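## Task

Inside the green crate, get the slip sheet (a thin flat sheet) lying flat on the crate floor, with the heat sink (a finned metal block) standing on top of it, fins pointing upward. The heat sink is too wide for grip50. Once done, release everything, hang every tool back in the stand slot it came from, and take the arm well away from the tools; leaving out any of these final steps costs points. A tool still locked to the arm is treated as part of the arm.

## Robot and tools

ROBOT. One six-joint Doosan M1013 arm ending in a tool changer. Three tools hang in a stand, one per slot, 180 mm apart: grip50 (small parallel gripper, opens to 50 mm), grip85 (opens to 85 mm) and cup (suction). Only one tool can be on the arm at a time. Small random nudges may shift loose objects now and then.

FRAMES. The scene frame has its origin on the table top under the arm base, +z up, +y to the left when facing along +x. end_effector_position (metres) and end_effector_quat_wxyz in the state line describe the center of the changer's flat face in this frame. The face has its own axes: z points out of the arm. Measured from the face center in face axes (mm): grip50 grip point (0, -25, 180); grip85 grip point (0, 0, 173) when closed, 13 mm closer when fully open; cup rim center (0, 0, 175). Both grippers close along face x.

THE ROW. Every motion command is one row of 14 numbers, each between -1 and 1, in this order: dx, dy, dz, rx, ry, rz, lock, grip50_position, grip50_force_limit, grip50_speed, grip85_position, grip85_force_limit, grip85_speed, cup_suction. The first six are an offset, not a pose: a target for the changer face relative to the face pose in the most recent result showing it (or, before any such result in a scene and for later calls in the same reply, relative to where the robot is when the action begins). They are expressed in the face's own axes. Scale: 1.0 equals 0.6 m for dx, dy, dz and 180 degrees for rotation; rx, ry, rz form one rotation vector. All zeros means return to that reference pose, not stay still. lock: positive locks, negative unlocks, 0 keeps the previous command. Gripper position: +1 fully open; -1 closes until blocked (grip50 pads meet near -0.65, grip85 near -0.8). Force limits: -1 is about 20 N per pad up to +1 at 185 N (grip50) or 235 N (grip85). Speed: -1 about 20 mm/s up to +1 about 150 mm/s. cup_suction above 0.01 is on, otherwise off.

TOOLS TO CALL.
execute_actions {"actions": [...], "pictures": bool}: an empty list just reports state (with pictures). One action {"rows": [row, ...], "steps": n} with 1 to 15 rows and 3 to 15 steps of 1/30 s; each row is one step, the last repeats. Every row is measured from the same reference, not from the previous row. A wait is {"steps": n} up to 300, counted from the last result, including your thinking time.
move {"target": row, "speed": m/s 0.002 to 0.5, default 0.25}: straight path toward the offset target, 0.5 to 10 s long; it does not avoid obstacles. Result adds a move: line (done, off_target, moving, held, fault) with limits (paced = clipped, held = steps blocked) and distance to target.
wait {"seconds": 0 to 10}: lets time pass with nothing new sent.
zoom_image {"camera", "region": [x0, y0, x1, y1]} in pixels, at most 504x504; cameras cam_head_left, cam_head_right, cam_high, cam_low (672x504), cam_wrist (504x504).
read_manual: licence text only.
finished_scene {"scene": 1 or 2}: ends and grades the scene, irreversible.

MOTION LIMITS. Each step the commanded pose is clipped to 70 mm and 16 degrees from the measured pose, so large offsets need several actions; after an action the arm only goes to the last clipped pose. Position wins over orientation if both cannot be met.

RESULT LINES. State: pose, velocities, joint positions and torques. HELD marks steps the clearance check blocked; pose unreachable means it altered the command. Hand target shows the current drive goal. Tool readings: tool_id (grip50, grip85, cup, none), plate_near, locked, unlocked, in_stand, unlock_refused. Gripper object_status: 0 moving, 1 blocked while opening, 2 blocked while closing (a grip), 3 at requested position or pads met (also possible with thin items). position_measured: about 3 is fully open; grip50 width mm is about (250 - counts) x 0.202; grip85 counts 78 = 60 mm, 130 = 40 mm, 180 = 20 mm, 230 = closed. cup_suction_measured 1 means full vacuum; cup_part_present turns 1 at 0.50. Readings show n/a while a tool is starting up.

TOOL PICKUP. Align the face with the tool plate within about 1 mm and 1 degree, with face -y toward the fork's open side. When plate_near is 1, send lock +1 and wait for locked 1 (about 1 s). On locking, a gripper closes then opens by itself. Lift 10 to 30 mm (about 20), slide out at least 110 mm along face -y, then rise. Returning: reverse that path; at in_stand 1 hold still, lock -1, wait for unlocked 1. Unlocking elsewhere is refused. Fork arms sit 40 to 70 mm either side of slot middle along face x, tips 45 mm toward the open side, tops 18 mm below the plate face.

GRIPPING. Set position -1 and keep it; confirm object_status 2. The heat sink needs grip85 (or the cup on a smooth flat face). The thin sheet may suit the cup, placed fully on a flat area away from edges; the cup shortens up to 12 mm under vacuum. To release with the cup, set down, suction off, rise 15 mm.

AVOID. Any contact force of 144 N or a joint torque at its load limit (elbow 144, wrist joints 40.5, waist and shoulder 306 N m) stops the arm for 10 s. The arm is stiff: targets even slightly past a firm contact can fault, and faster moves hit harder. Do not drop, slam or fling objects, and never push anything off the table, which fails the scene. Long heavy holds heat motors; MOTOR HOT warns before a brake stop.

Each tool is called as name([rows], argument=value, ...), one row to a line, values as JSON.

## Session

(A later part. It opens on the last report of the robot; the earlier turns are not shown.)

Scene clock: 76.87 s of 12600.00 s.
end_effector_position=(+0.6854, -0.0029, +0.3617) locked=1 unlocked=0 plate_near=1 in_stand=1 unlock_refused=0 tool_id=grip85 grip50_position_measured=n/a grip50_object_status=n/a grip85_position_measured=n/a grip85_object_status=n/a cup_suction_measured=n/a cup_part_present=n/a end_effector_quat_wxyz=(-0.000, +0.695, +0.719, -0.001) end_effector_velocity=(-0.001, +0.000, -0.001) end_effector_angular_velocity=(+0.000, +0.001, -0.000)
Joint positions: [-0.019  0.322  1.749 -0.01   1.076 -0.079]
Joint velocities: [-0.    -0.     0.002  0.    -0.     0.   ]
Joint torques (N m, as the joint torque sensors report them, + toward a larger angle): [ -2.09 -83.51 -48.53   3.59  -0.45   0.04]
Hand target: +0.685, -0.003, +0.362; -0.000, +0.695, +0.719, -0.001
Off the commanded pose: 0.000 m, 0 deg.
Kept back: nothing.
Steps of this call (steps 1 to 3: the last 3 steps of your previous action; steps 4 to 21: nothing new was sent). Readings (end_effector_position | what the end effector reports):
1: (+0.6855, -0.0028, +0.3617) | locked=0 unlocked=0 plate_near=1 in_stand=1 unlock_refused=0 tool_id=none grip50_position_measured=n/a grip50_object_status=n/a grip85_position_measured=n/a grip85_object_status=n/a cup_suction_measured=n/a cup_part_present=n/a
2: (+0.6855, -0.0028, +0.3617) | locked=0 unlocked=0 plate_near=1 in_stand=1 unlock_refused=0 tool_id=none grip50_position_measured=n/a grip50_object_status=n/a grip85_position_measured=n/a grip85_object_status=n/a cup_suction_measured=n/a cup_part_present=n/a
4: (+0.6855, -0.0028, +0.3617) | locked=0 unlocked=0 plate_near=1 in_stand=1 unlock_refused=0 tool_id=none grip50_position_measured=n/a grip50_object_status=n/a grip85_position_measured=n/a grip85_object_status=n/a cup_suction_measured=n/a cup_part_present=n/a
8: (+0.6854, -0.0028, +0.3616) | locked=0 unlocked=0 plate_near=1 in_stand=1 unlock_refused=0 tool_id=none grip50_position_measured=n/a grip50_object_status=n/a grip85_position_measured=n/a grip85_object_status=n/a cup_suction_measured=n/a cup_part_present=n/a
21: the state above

move(target=[0,0,-0.0333,0,0,0,0,0,0,0,1,0,0,0], speed=0.05)

move(target=[0,-0.22,0,0,0,0,0,0,0,0,1,0,0,0], speed=0.15)

move(target=[0.062,-0.0371,0.2167,0,0,0,0,0,0,0,1,0,0,0], speed=0.2)

Scene clock: 77.83 s of 12600.00 s.
end_effector_position=(+0.6855, -0.0029, +0.3816) locked=1 unlocked=0 plate_near=1 in_stand=0 unlock_refused=0 tool_id=grip85 grip50_position_measured=n/a grip50_object_status=n/a grip85_position_measured=n/a grip85_object_status=n/a cup_suction_measured=n/a cup_part_present=n/a end_effector_quat_wxyz=(-0.000, +0.695, +0.719, -0.001) end_effector_velocity=(-0.001, +0.000, -0.001) end_effector_angular_velocity=(+0.001, +0.001, +0.000)
Joint positions: [-0.019  0.307  1.729 -0.009  1.111 -0.079]
Joint velocities: [ 0.    -0.     0.001  0.001 -0.001 -0.001]
Joint torques (N m, as the joint torque sensors report them, + toward a larger angle): [ -1.68 -84.39 -49.89   3.73  -0.37  -0.04]
Hand target: +0.686, -0.003, +0.382; -0.000, +0.695, +0.719, -0.001
Off the commanded pose: 0.000 m, 0 deg.
Kept back: nothing.
move: done
camera_calibration (this result's frames):
cam_wrist: T_world_to_cam=[[0.0114806, 0.999318, 0.0350825, -0.0149938], [0.951103, -0.0217432, 0.308107, -0.710706], [0.30866, 0.0298298, -0.950705, 0.204232], [0, 0, 0, 1]] pos_world=[0.613088, -0.0065616, 0.413664]

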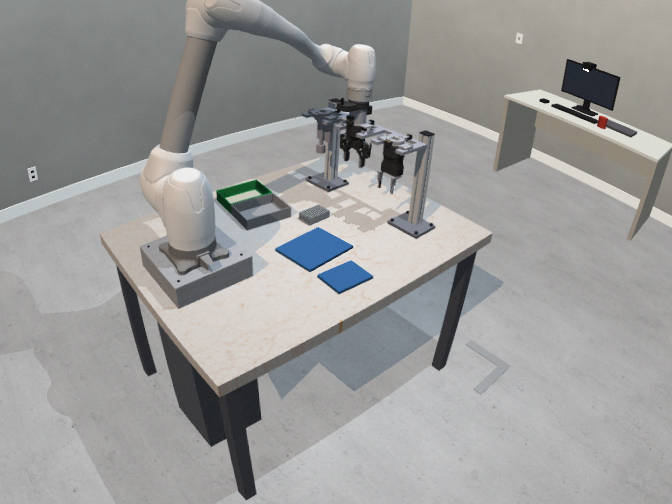

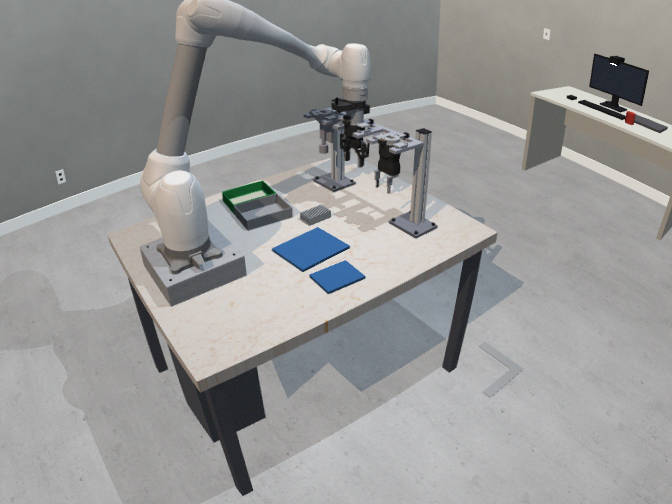

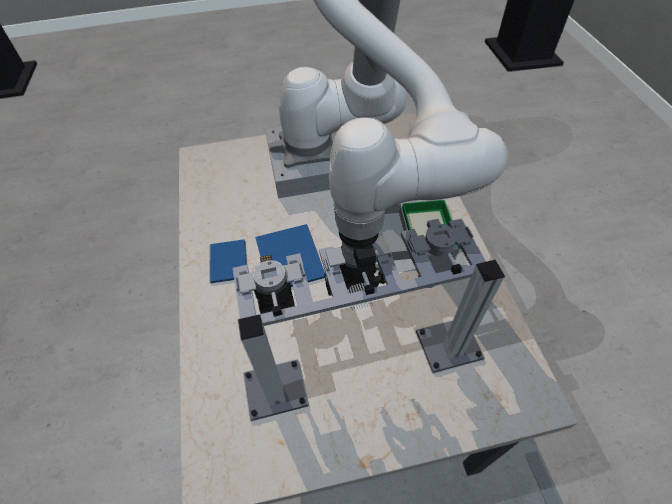

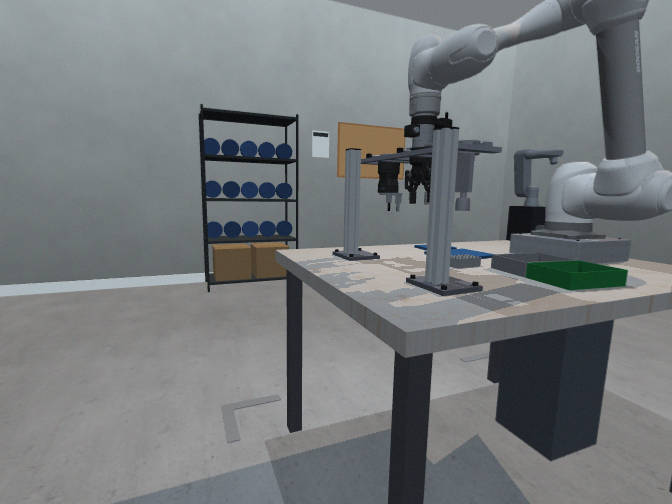

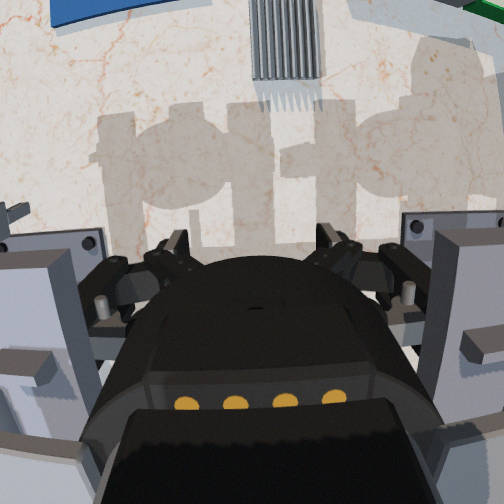

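Scene clock: 79.07 s of 12600.00 s.
end_effector_position=(+0.5536, -0.0073, +0.3821) locked=1 unlocked=0 plate_near=1 in_stand=0 unlock_refused=0 tool_id=grip85 grip50_position_measured=n/a grip50_object_status=n/a grip85_position_measured=n/a grip85_object_status=n/a cup_suction_measured=n/a cup_part_present=n/a end_effector_quat_wxyz=(-0.000, +0.695, +0.719, -0.001) end_effector_velocity=(+0.000, -0.000, +0.001) end_effector_angular_velocity=(-0.000, -0.001, +0.000)
Joint positions: [-0.038  0.11   1.975 -0.01   1.062 -0.098]
Joint velocities: [-0.    -0.001 -0.001 -0.     0.     0.   ]
Joint torques (N m, as the joint torque sensors report them, + toward a larger angle): [ -1.68 -59.2  -48.63   3.41  -0.46  -0.28]
Hand target: +0.554, -0.007, +0.382; -0.000, +0.695, +0.719, -0.001
Off the commanded pose: 0.000 m, 0 deg.
Kept back: nothing.
move: done
camera_calibration (this result's frames):
cam_wrist: T_world_to_cam=[[0.0114436, 0.999322, 0.0349941, -0.00897161], [0.951098, -0.0216813, 0.308126, -0.585558], [0.308676, 0.0297567, -0.950702, 0.245535], [0, 0, 0, 1]] pos_world=[0.481235, -0.0110365, 0.41417]

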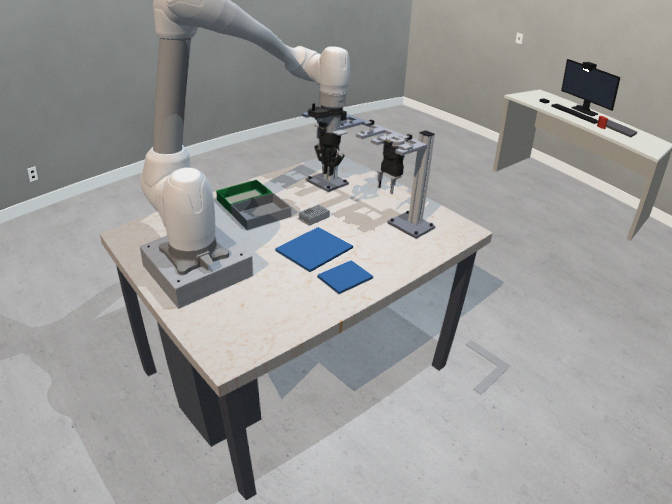

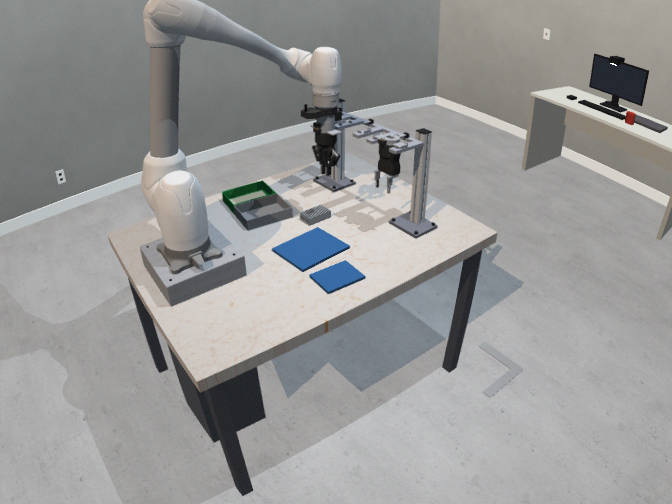

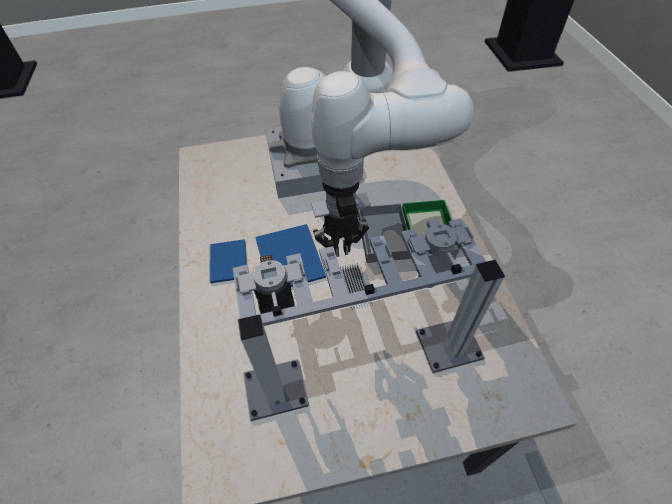

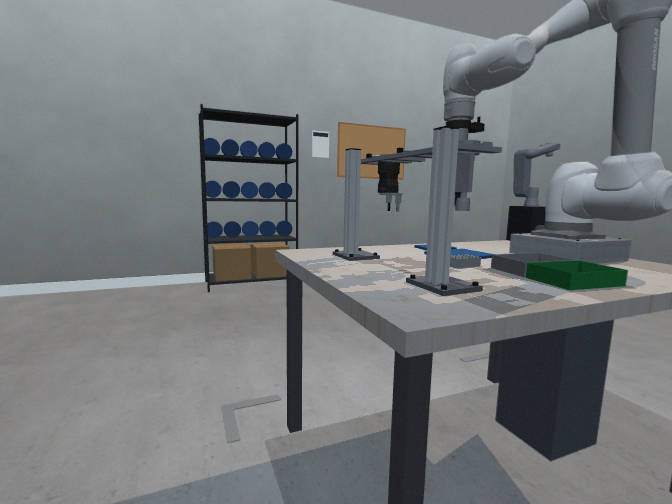

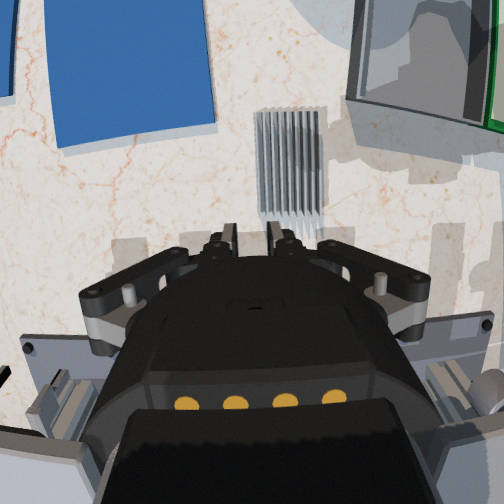

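Scene clock: 80.10 s of 12600.00 s.
end_effector_position=(+0.5298, +0.0291, +0.2521) locked=1 unlocked=0 plate_near=1 in_stand=0 unlock_refused=0 tool_id=grip85 grip50_position_measured=n/a grip50_object_status=n/a grip85_position_measured=n/a grip85_object_status=n/a cup_suction_measured=n/a cup_part_present=n/a end_effector_quat_wxyz=(-0.000, +0.695, +0.719, -0.001) end_effector_velocity=(-0.000, -0.000, -0.000) end_effector_angular_velocity=(-0.000, +0.001, +0.000)
Joint positions: [ 0.025  0.219  2.134 -0.011  0.794 -0.031]
Joint velocities: [ 0.     0.     0.001 -0.001 -0.     0.   ]
Joint torques (N m, as the joint torque sensors report them, + toward a larger angle): [ -0.76 -65.31 -40.18   2.86  -0.58  -0.12]
Hand target: +0.530, +0.029, +0.252; -0.000, +0.695, +0.719, -0.001
Off the commanded pose: 0.000 m, 0 deg.
Kept back: nothing.
move: done
camera_calibration (this result's frames):
cam_wrist: T_world_to_cam=[[0.0113759, 0.999316, 0.0352006, -0.0405992], [0.951062, -0.0216842, 0.308237, -0.522068], [0.308789, 0.0299715, -0.950658, 0.128121], [0, 0, 0, 1]] pos_world=[0.457419, 0.0254109, 0.284149]

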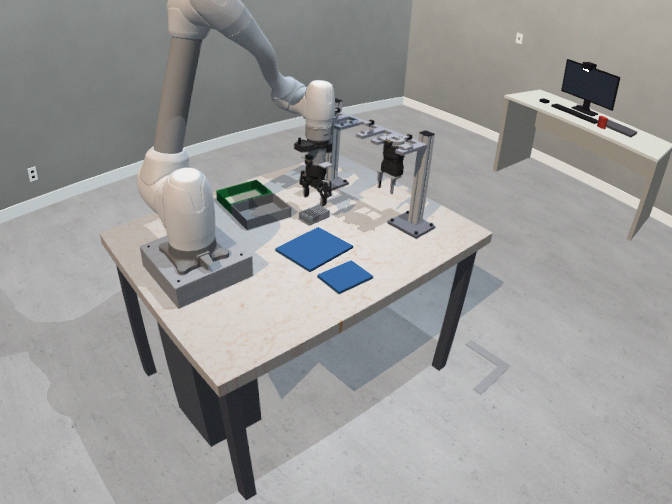

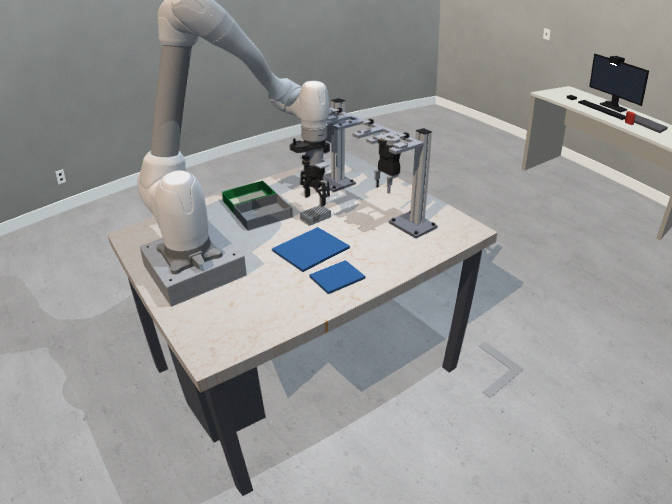

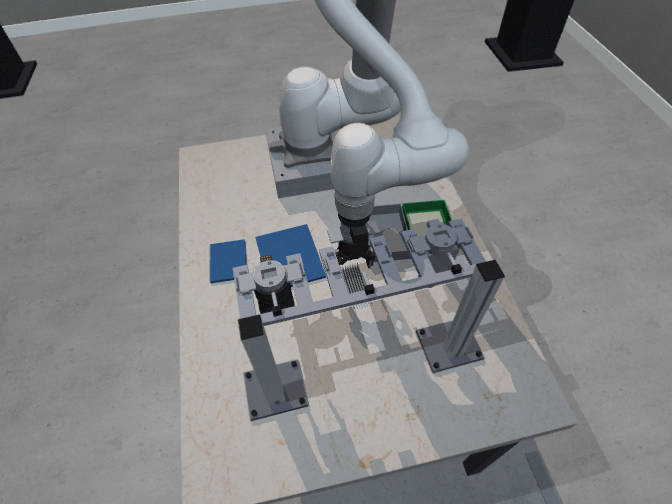

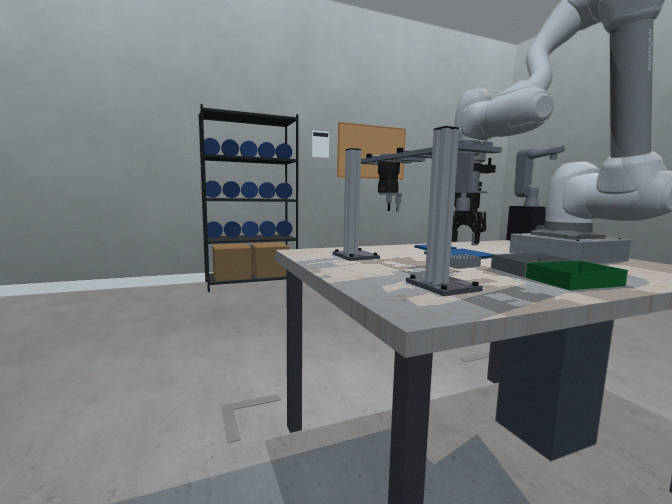

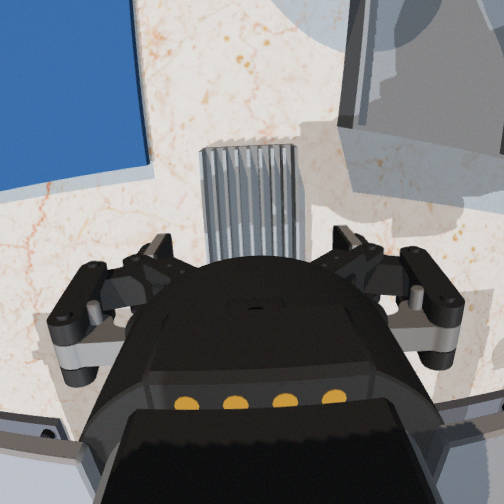

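Centred and open. Descend to 0.1907.

move(target=[0,0,0.1023,0,0,0,0,0,0,0,1,-0.4,-0.3,0], speed=0.1)

move(target=[0,0,0,0,0,0,0,0,0,0,-1,-0.4,-0.3,0])

Scene clock: 81.37 s of 12600.00 s.
end_effector_position=(+0.5297, +0.0291, +0.1907) locked=1 unlocked=0 plate_near=1 in_stand=0 unlock_refused=0 tool_id=grip85 grip50_position_measured=n/a grip50_object_status=n/a grip85_position_measured=3 grip85_object_status=3 cup_suction_measured=n/a cup_part_present=n/a end_effector_quat_wxyz=(-0.000, +0.695, +0.719, -0.001) end_effector_velocity=(+0.001, -0.000, +0.000) end_effector_angular_velocity=(-0.000, -0.000, +0.000)
Joint positions: [ 0.024  0.307  2.173 -0.013  0.667 -0.03 ]
Joint velocities: [-0.     0.001 -0.002 -0.     0.001 -0.   ]
Joint torques (N m, as the joint torque sensors report them, + toward a larger angle): [ -2.04 -69.72 -34.26   2.7   -0.2    0.09]
Hand target: +0.530, +0.029, +0.191; -0.000, +0.695, +0.719, -0.001
Off the commanded pose: 0.000 m, 0 deg.
Kept back: nothing.
move: done
camera_calibration (this result's frames):
cam_wrist: T_world_to_cam=[[0.0113442, 0.999315, 0.0352325, -0.0384132], [0.951037, -0.0216663, 0.308316, -0.503001], [0.308868, 0.0300099, -0.950631, 0.0697391], [0, 0, 0, 1]] pos_world=[0.457269, 0.0253958, 0.222733]

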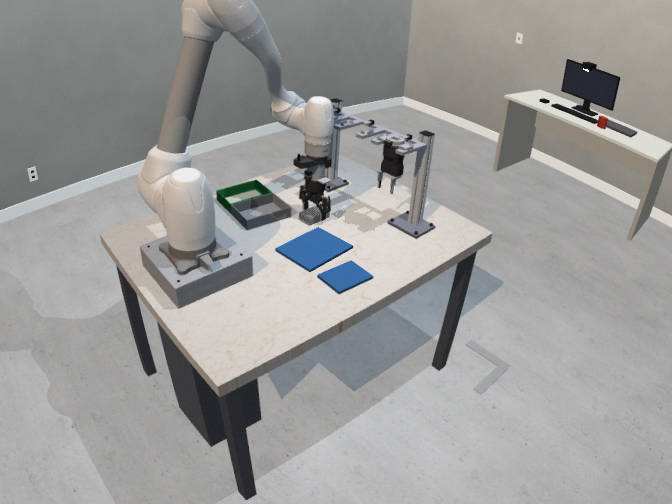

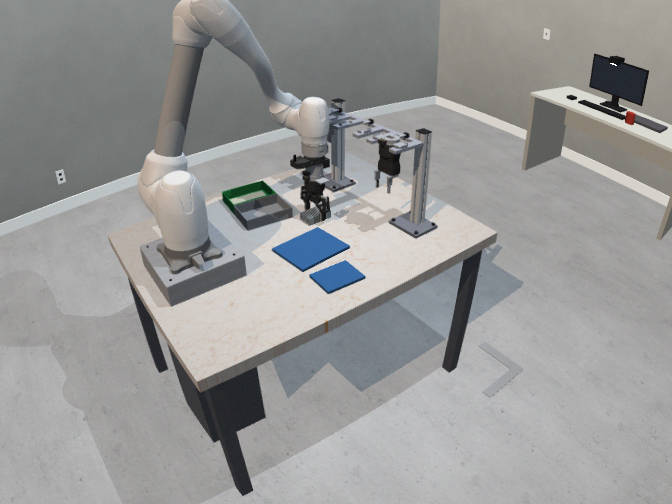

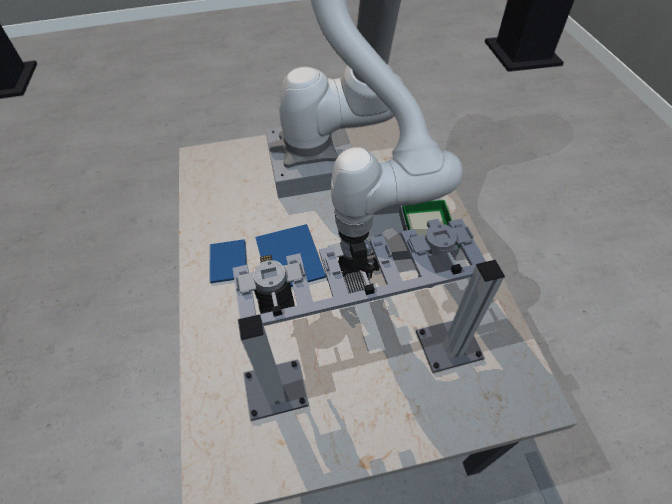

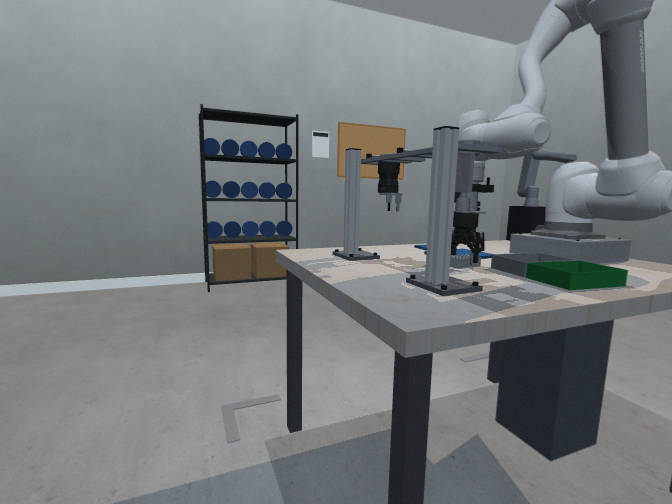

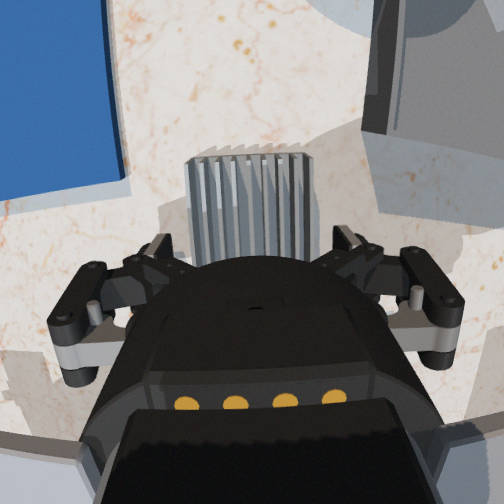

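Scene clock: 82.10 s of 12600.00 s.
end_effector_position=(+0.5297, +0.0291, +0.1907) locked=1 unlocked=0 plate_near=1 in_stand=0 unlock_refused=0 tool_id=grip85 grip50_position_measured=n/a grip50_object_status=n/a grip85_position_measured=80 grip85_object_status=2 cup_suction_measured=n/a cup_part_present=n/a end_effector_quat_wxyz=(-0.000, +0.695, +0.719, -0.001) end_effector_velocity=(+0.000, +0.000, +0.000) end_effector_angular_velocity=(+0.000, -0.000, -0.000)
Joint positions: [ 0.024  0.307  2.173 -0.013  0.667 -0.03 ]
Joint velocities: [ 0. -0.  0.  0. -0. -0.]
Joint torques (N m, as the joint torque sensors report them, + toward a larger angle): [ -1.59 -54.59 -25.4    2.56  -1.56  -0.16]
Hand target: +0.530, +0.029, +0.191; -0.000, +0.695, +0.719, -0.001
Off the commanded pose: 0.000 m, 0 deg.
Kept back: nothing.
move: done
camera_calibration (this result's frames):
cam_wrist: T_world_to_cam=[[0.0113443, 0.999315, 0.0352301, -0.0384124], [0.951034, -0.021666, 0.308327, -0.503002], [0.308879, 0.0300073, -0.950628, 0.0697373], [0, 0, 0, 1]] pos_world=[0.457267, 0.0253954, 0.222736]

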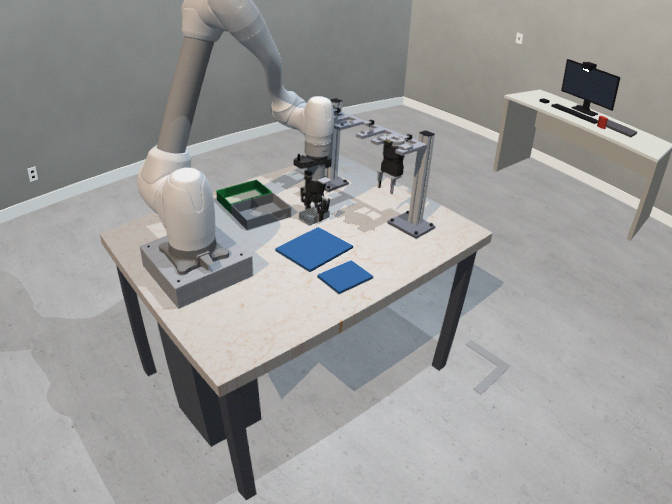

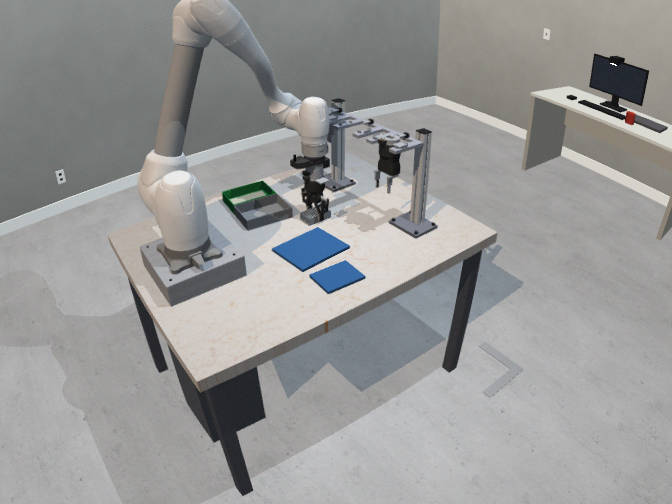

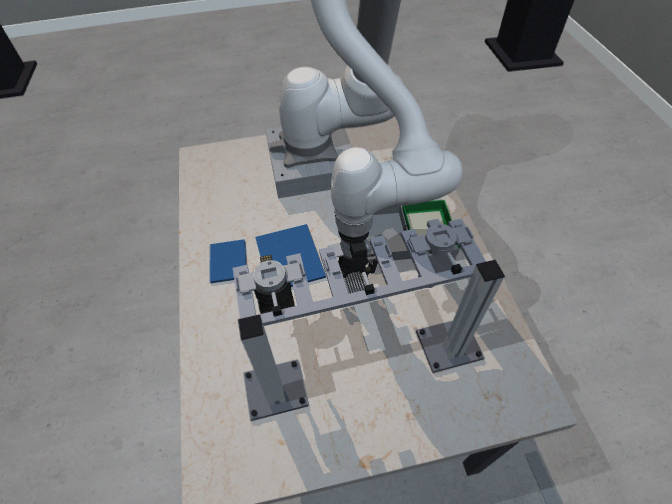

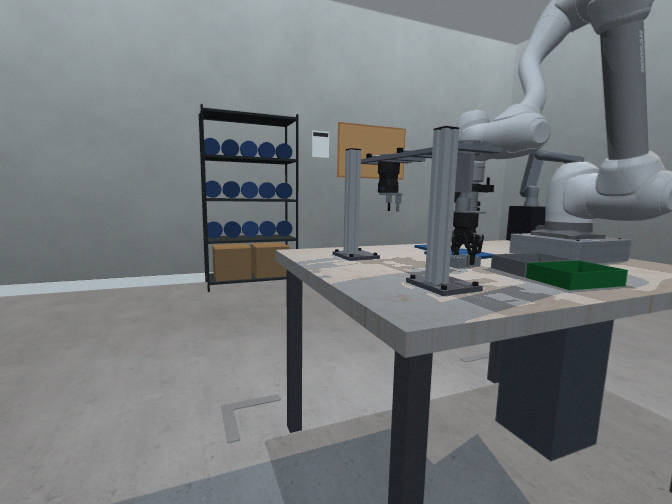

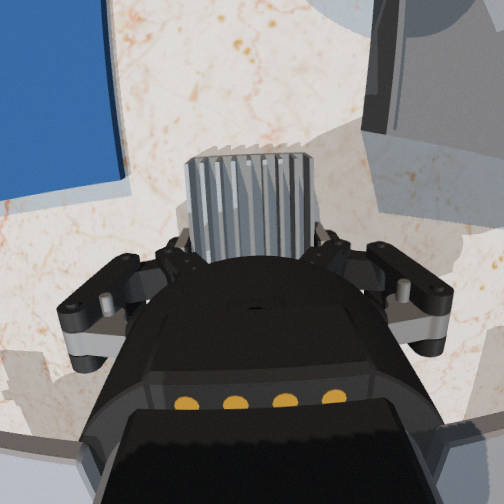

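move(target=[0,0,-0.11,0,0,0,0,0,0,0,-1,-0.4,-0.3,0], speed=0.12)

move(target=[0.4712,-0.2038,0,0,0,0.0469,0,0,0,0,-1,-0.4,-0.3,0], speed=0.25)

Scene clock: 83.17 s of 12600.00 s.
end_effector_position=(+0.5298, +0.0291, +0.2567) locked=1 unlocked=0 plate_near=1 in_stand=0 unlock_refused=0 tool_id=grip85 grip50_position_measured=n/a grip50_object_status=n/a grip85_position_measured=80 grip85_object_status=2 cup_suction_measured=n/a cup_part_present=n/a end_effector_quat_wxyz=(-0.000, +0.695, +0.719, -0.001) end_effector_velocity=(-0.000, +0.000, +0.000) end_effector_angular_velocity=(+0.001, -0.001, -0.001)
Joint positions: [ 0.025  0.213  2.13  -0.011  0.804 -0.031]
Joint velocities: [-0.    -0.001  0.     0.001 -0.     0.   ]
Joint torques (N m, as the joint torque sensors report them, + toward a larger angle): [ -1.52 -65.38 -41.14   2.91  -0.44  -0.22]
Hand target: +0.530, +0.029, +0.257; -0.000, +0.695, +0.719, -0.001
Off the commanded pose: 0.000 m, 0 deg.
Kept back: nothing.
move: done
camera_calibration (this result's frames):
cam_wrist: T_world_to_cam=[[0.0113999, 0.999315, 0.0352137, -0.0407801], [0.95106, -0.0217112, 0.308242, -0.523501], [0.308795, 0.0299764, -0.950656, 0.132508], [0, 0, 0, 1]] pos_world=[0.457428, 0.0254142, 0.288771]

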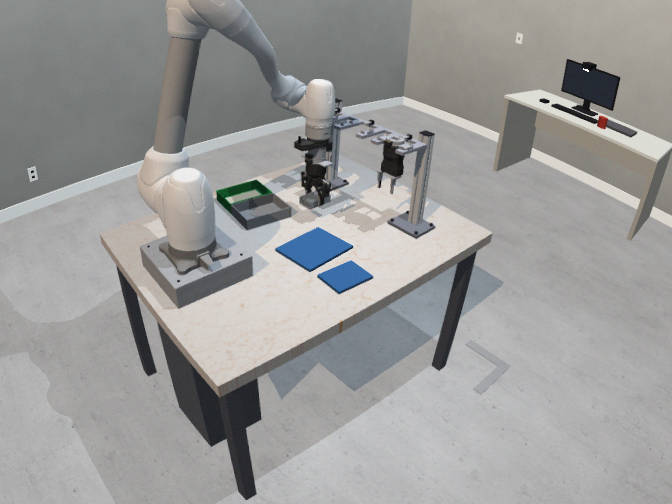

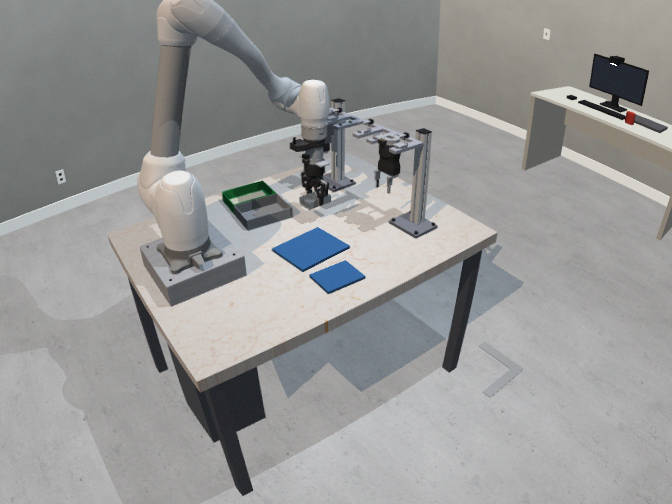

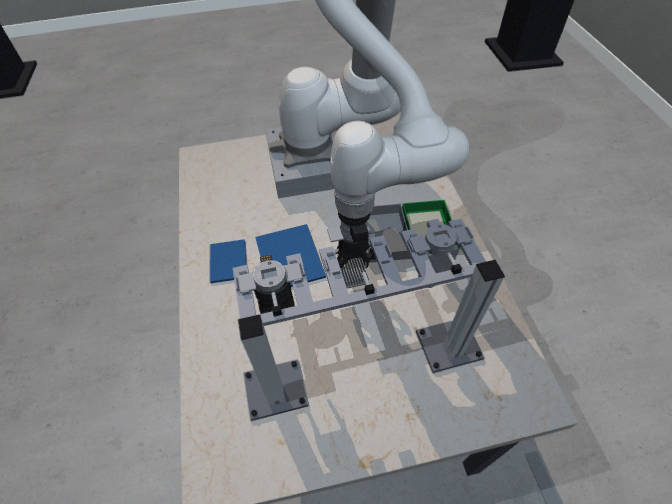

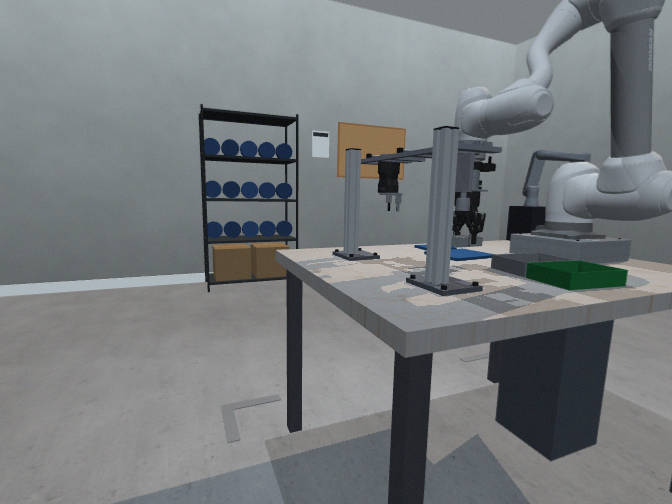

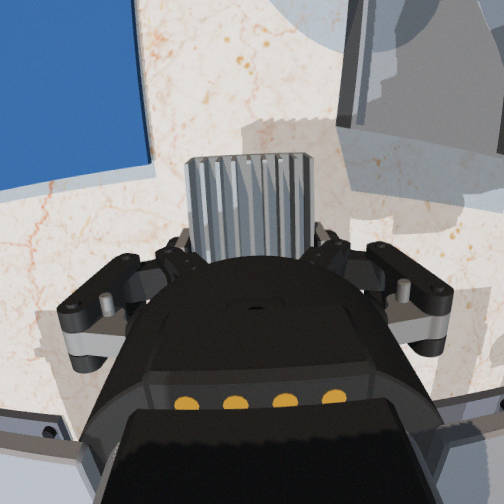

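Scene clock: 84.77 s of 12600.00 s.
end_effector_position=(+0.3980, +0.3081, +0.2572) locked=1 unlocked=0 plate_near=1 in_stand=0 unlock_refused=0 tool_id=grip85 grip50_position_measured=n/a grip50_object_status=n/a grip85_position_measured=80 grip85_object_status=2 cup_suction_measured=n/a cup_part_present=n/a end_effector_quat_wxyz=(-0.001, +0.746, +0.666, -0.000) end_effector_velocity=(-0.000, +0.000, -0.000) end_effector_angular_velocity=(-0.000, +0.001, -0.001)
Joint positions: [ 0.623  0.178  2.178 -0.003  0.793  0.708]
Joint velocities: [0.    0.    0.001 0.001 0.    0.001]
Joint torques (N m, as the joint torque sensors report them, + toward a larger angle): [ -3.   -60.49 -40.51   2.79  -0.42   0.  ]
Hand target: +0.398, +0.308, +0.257; -0.001, +0.746, +0.666, -0.000
Off the commanded pose: 0.001 m, 0 deg.
Kept back: nothing.
move: done
camera_calibration (this result's frames):
cam_wrist: T_world_to_cam=[[0.158028, 0.986767, 0.0362982, -0.372897], [0.937626, -0.161483, 0.307865, -0.343657], [0.309652, -0.014617, -0.950738, 0.178666], [0, 0, 0, 1]] pos_world=[0.325826, 0.315079, 0.2892]

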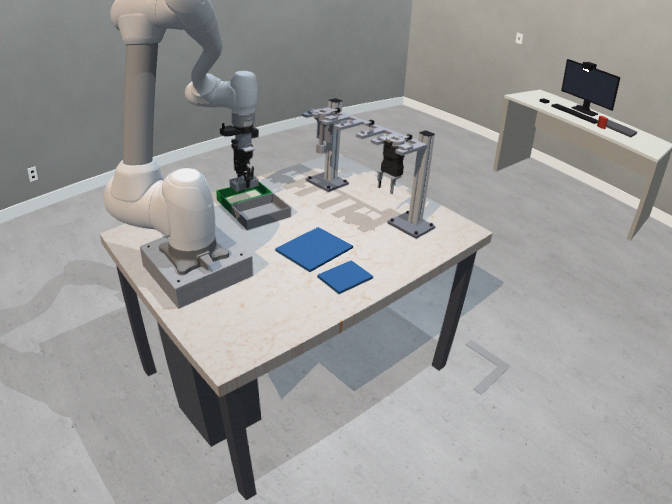

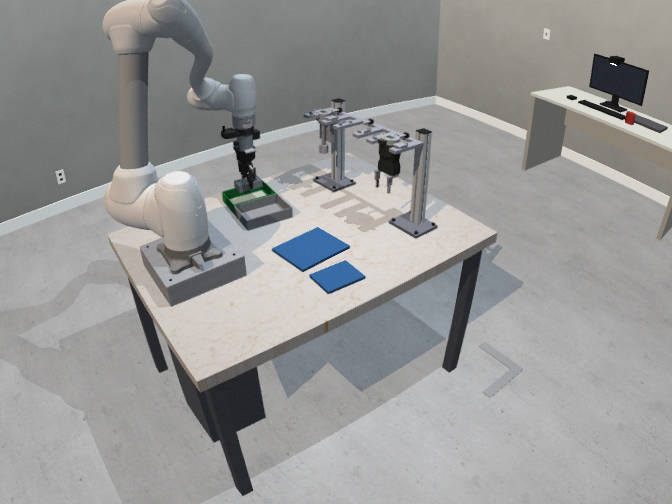

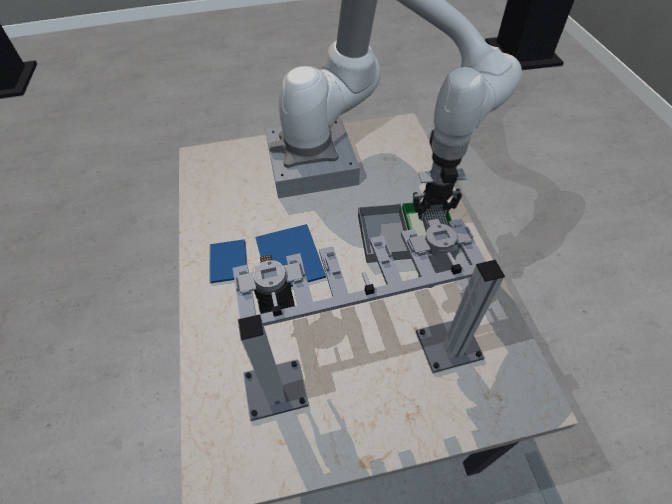

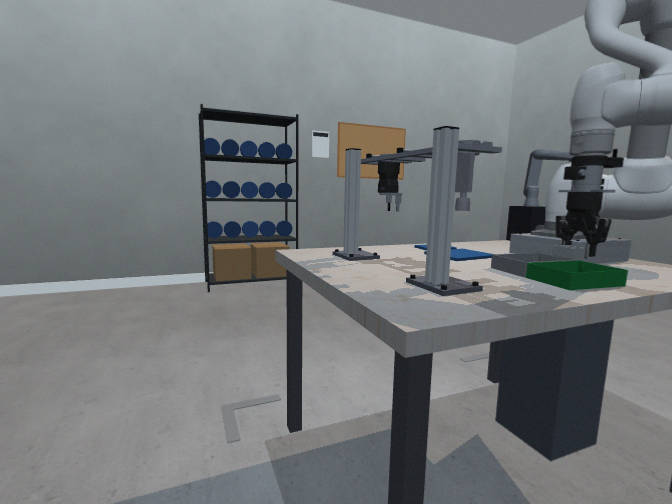

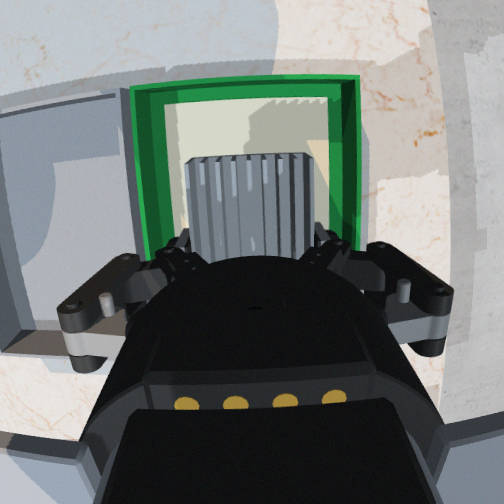

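Lower to 0.1985.

move(target=[-0.001,0,0.0978,0,0,0,0,0,0,0,-1,-0.4,-0.3,0], speed=0.07)

execute_actions([
  {"rows":[[0,0,0.0005,0,0,0,0,0,0,0,-1,-0.4,-0.3,0],[0,0,0.001,0,0,0,0,0,0,0,-1,-0.4,-0.3,0],[0,0,0.0015,0,0,0,0,0,0,0,-1,-0.4,-0.3,0]],"steps":10},
])

Scene clock: 86.10 s of 12600.00 s.
end_effector_position=(+0.3978, +0.3076, +0.1984) locked=1 unlocked=0 plate_near=1 in_stand=0 unlock_refused=0 tool_id=grip85 grip50_position_measured=n/a grip50_object_status=n/a grip85_position_measured=80 grip85_object_status=2 cup_suction_measured=n/a cup_part_present=n/a end_effector_quat_wxyz=(-0.001, +0.746, +0.666, -0.000) end_effector_velocity=(+0.001, +0.000, +0.000) end_effector_angular_velocity=(+0.001, -0.001, -0.000)
Joint positions: [ 0.622  0.265  2.219 -0.004  0.666  0.708]
Joint velocities: [-0.     0.    -0.001  0.    -0.001  0.   ]
Joint torques (N m, as the joint torque sensors report them, + toward a larger angle): [ -2.34 -64.46 -35.57   2.66  -0.35   0.01]
Hand target: +0.398, +0.308, +0.198; -0.001, +0.746, +0.666, -0.000
Off the commanded pose: 0.000 m, 0 deg.
Kept back: nothing.
move: done
camera_calibration (this result's frames):
cam_wrist: T_world_to_cam=[[0.157986, 0.986772, 0.0363484, -0.370157], [0.937622, -0.161458, 0.307891, -0.32547], [0.309687, -0.0145614, -0.950727, 0.122863], [0, 0, 0, 1]] pos_world=[0.325598, 0.3145, 0.230473]

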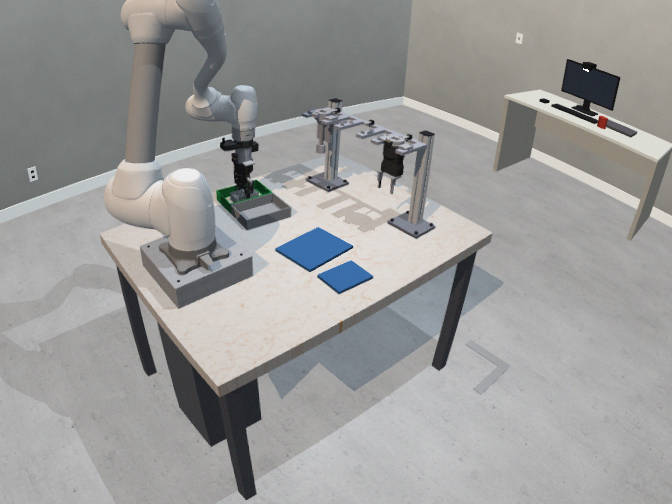

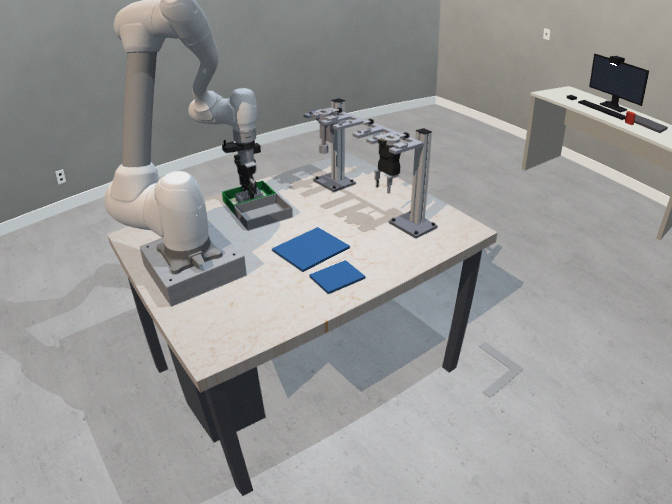

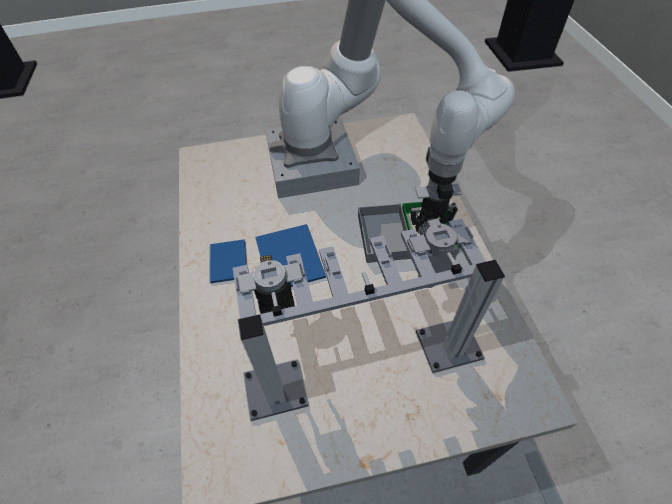

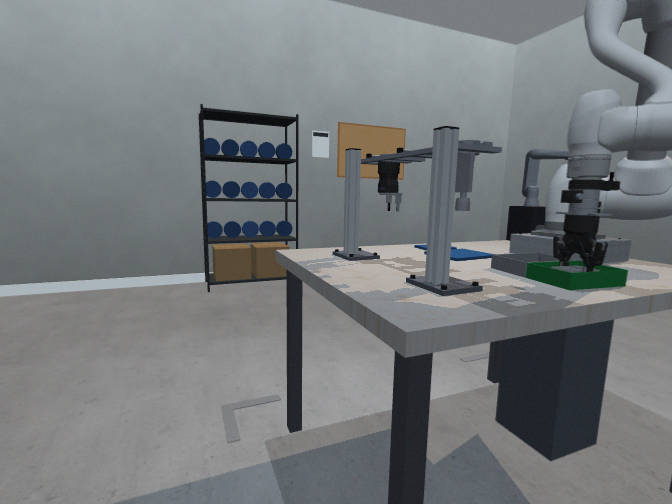

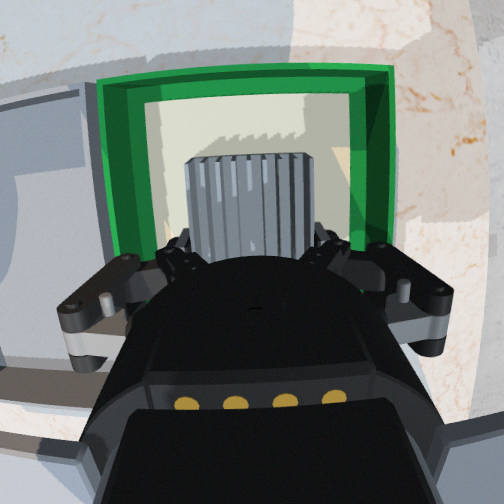

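Scene clock: 86.33 s of 12600.00 s.
end_effector_position=(+0.3978, +0.3076, +0.1975) locked=1 unlocked=0 plate_near=1 in_stand=0 unlock_refused=0 tool_id=grip85 grip50_position_measured=n/a grip50_object_status=n/a grip85_position_measured=80 grip85_object_status=2 cup_suction_measured=n/a cup_part_present=n/a end_effector_quat_wxyz=(-0.001, +0.746, +0.666, -0.000) end_effector_velocity=(-0.000, -0.000, -0.000) end_effector_angular_velocity=(+0.000, -0.000, -0.000)
Joint positions: [ 0.622  0.266  2.219 -0.004  0.664  0.708]
Joint velocities: [ 0.     0.     0.     0.    -0.001  0.   ]
Joint torques (N m, as the joint torque sensors report them, + toward a larger angle): [ -2.16 -65.4  -35.06   2.22  -0.52   0.03]
Steps of this call (steps 1 to 7: the first 7 steps of this action). Readings (end_effector_position | what the end effector reports):
1: (+0.3978, +0.3076, +0.1984) | locked=1 unlocked=0 plate_near=1 in_stand=0 unlock_refused=0 tool_id=grip85 grip50_position_measured=n/a grip50_object_status=n/a grip85_position_measured=80 grip85_object_status=2 cup_suction_measured=n/a cup_part_present=n/a
2: (+0.3978, +0.3076, +0.1982) | locked=1 unlocked=0 plate_near=1 in_stand=0 unlock_refused=0 tool_id=grip85 grip50_position_measured=n/a grip50_object_status=n/a grip85_position_measured=80 grip85_object_status=2 cup_suction_measured=n/a cup_part_present=n/a
4: (+0.3978, +0.3076, +0.1977) | locked=1 unlocked=0 plate_near=1 in_stand=0 unlock_refused=0 tool_id=grip85 grip50_position_measured=n/a grip50_object_status=n/a grip85_position_measured=80 grip85_object_status=2 cup_suction_measured=n/a cup_part_present=n/a
7: the state above

execute_actions([
  {"rows":[[0,0,0.0005,0,0,0,0,0,0,0,-1,-0.4,-0.3,0],[0,0,0.001,0,0,0,0,0,0,0,-1,-0.4,-0.3,0],[0,0,0.0013,0,0,0,0,0,0,0,-1,-0.4,-0.3,0]],"steps":10},
])

Scene clock: 86.67 s of 12600.00 s.
end_effector_position=(+0.3978, +0.3076, +0.1968) locked=1 unlocked=0 plate_near=1 in_stand=0 unlock_refused=0 tool_id=grip85 grip50_position_measured=n/a grip50_object_status=n/a grip85_position_measured=80 grip85_object_status=2 cup_suction_measured=n/a cup_part_present=n/a end_effector_quat_wxyz=(-0.001, +0.746, +0.666, -0.000) end_effector_velocity=(-0.001, -0.000, -0.001) end_effector_angular_velocity=(-0.001, +0.001, +0.000)
Joint positions: [ 0.622  0.268  2.22  -0.004  0.662  0.708]
Joint velocities: [-0.     0.     0.001 -0.    -0.    -0.   ]
Joint torques (N m, as the joint torque sensors report them, + toward a larger angle): [ -3.   -65.89 -36.68   2.59  -0.35   0.07]
Off your previous action's commanded pose: 0.000 m, 0 deg at its last step (step 3 of this call).
Steps of this call (steps 1 to 3: the last 3 steps of your previous action; steps 4 to 10: the first 7 steps of this action). Readings (end_effector_position | what the end effector reports):
4: (+0.3978, +0.3076, +0.1975) | locked=1 unlocked=0 plate_near=1 in_stand=0 unlock_refused=0 tool_id=grip85 grip50_position_measured=n/a grip50_object_status=n/a grip85_position_measured=80 grip85_object_status=2 cup_suction_measured=n/a cup_part_present=n/a
5: (+0.3978, +0.3076, +0.1973) | locked=1 unlocked=0 plate_near=1 in_stand=0 unlock_refused=0 tool_id=grip85 grip50_position_measured=n/a grip50_object_status=n/a grip85_position_measured=80 grip85_object_status=2 cup_suction_measured=n/a cup_part_present=n/a
7: (+0.3978, +0.3076, +0.1969) | locked=1 unlocked=0 plate_near=1 in_stand=0 unlock_refused=0 tool_id=grip85 grip50_position_measured=n/a grip50_object_status=n/a grip85_position_measured=80 grip85_object_status=2 cup_suction_measured=n/a cup_part_present=n/a
10: the state above


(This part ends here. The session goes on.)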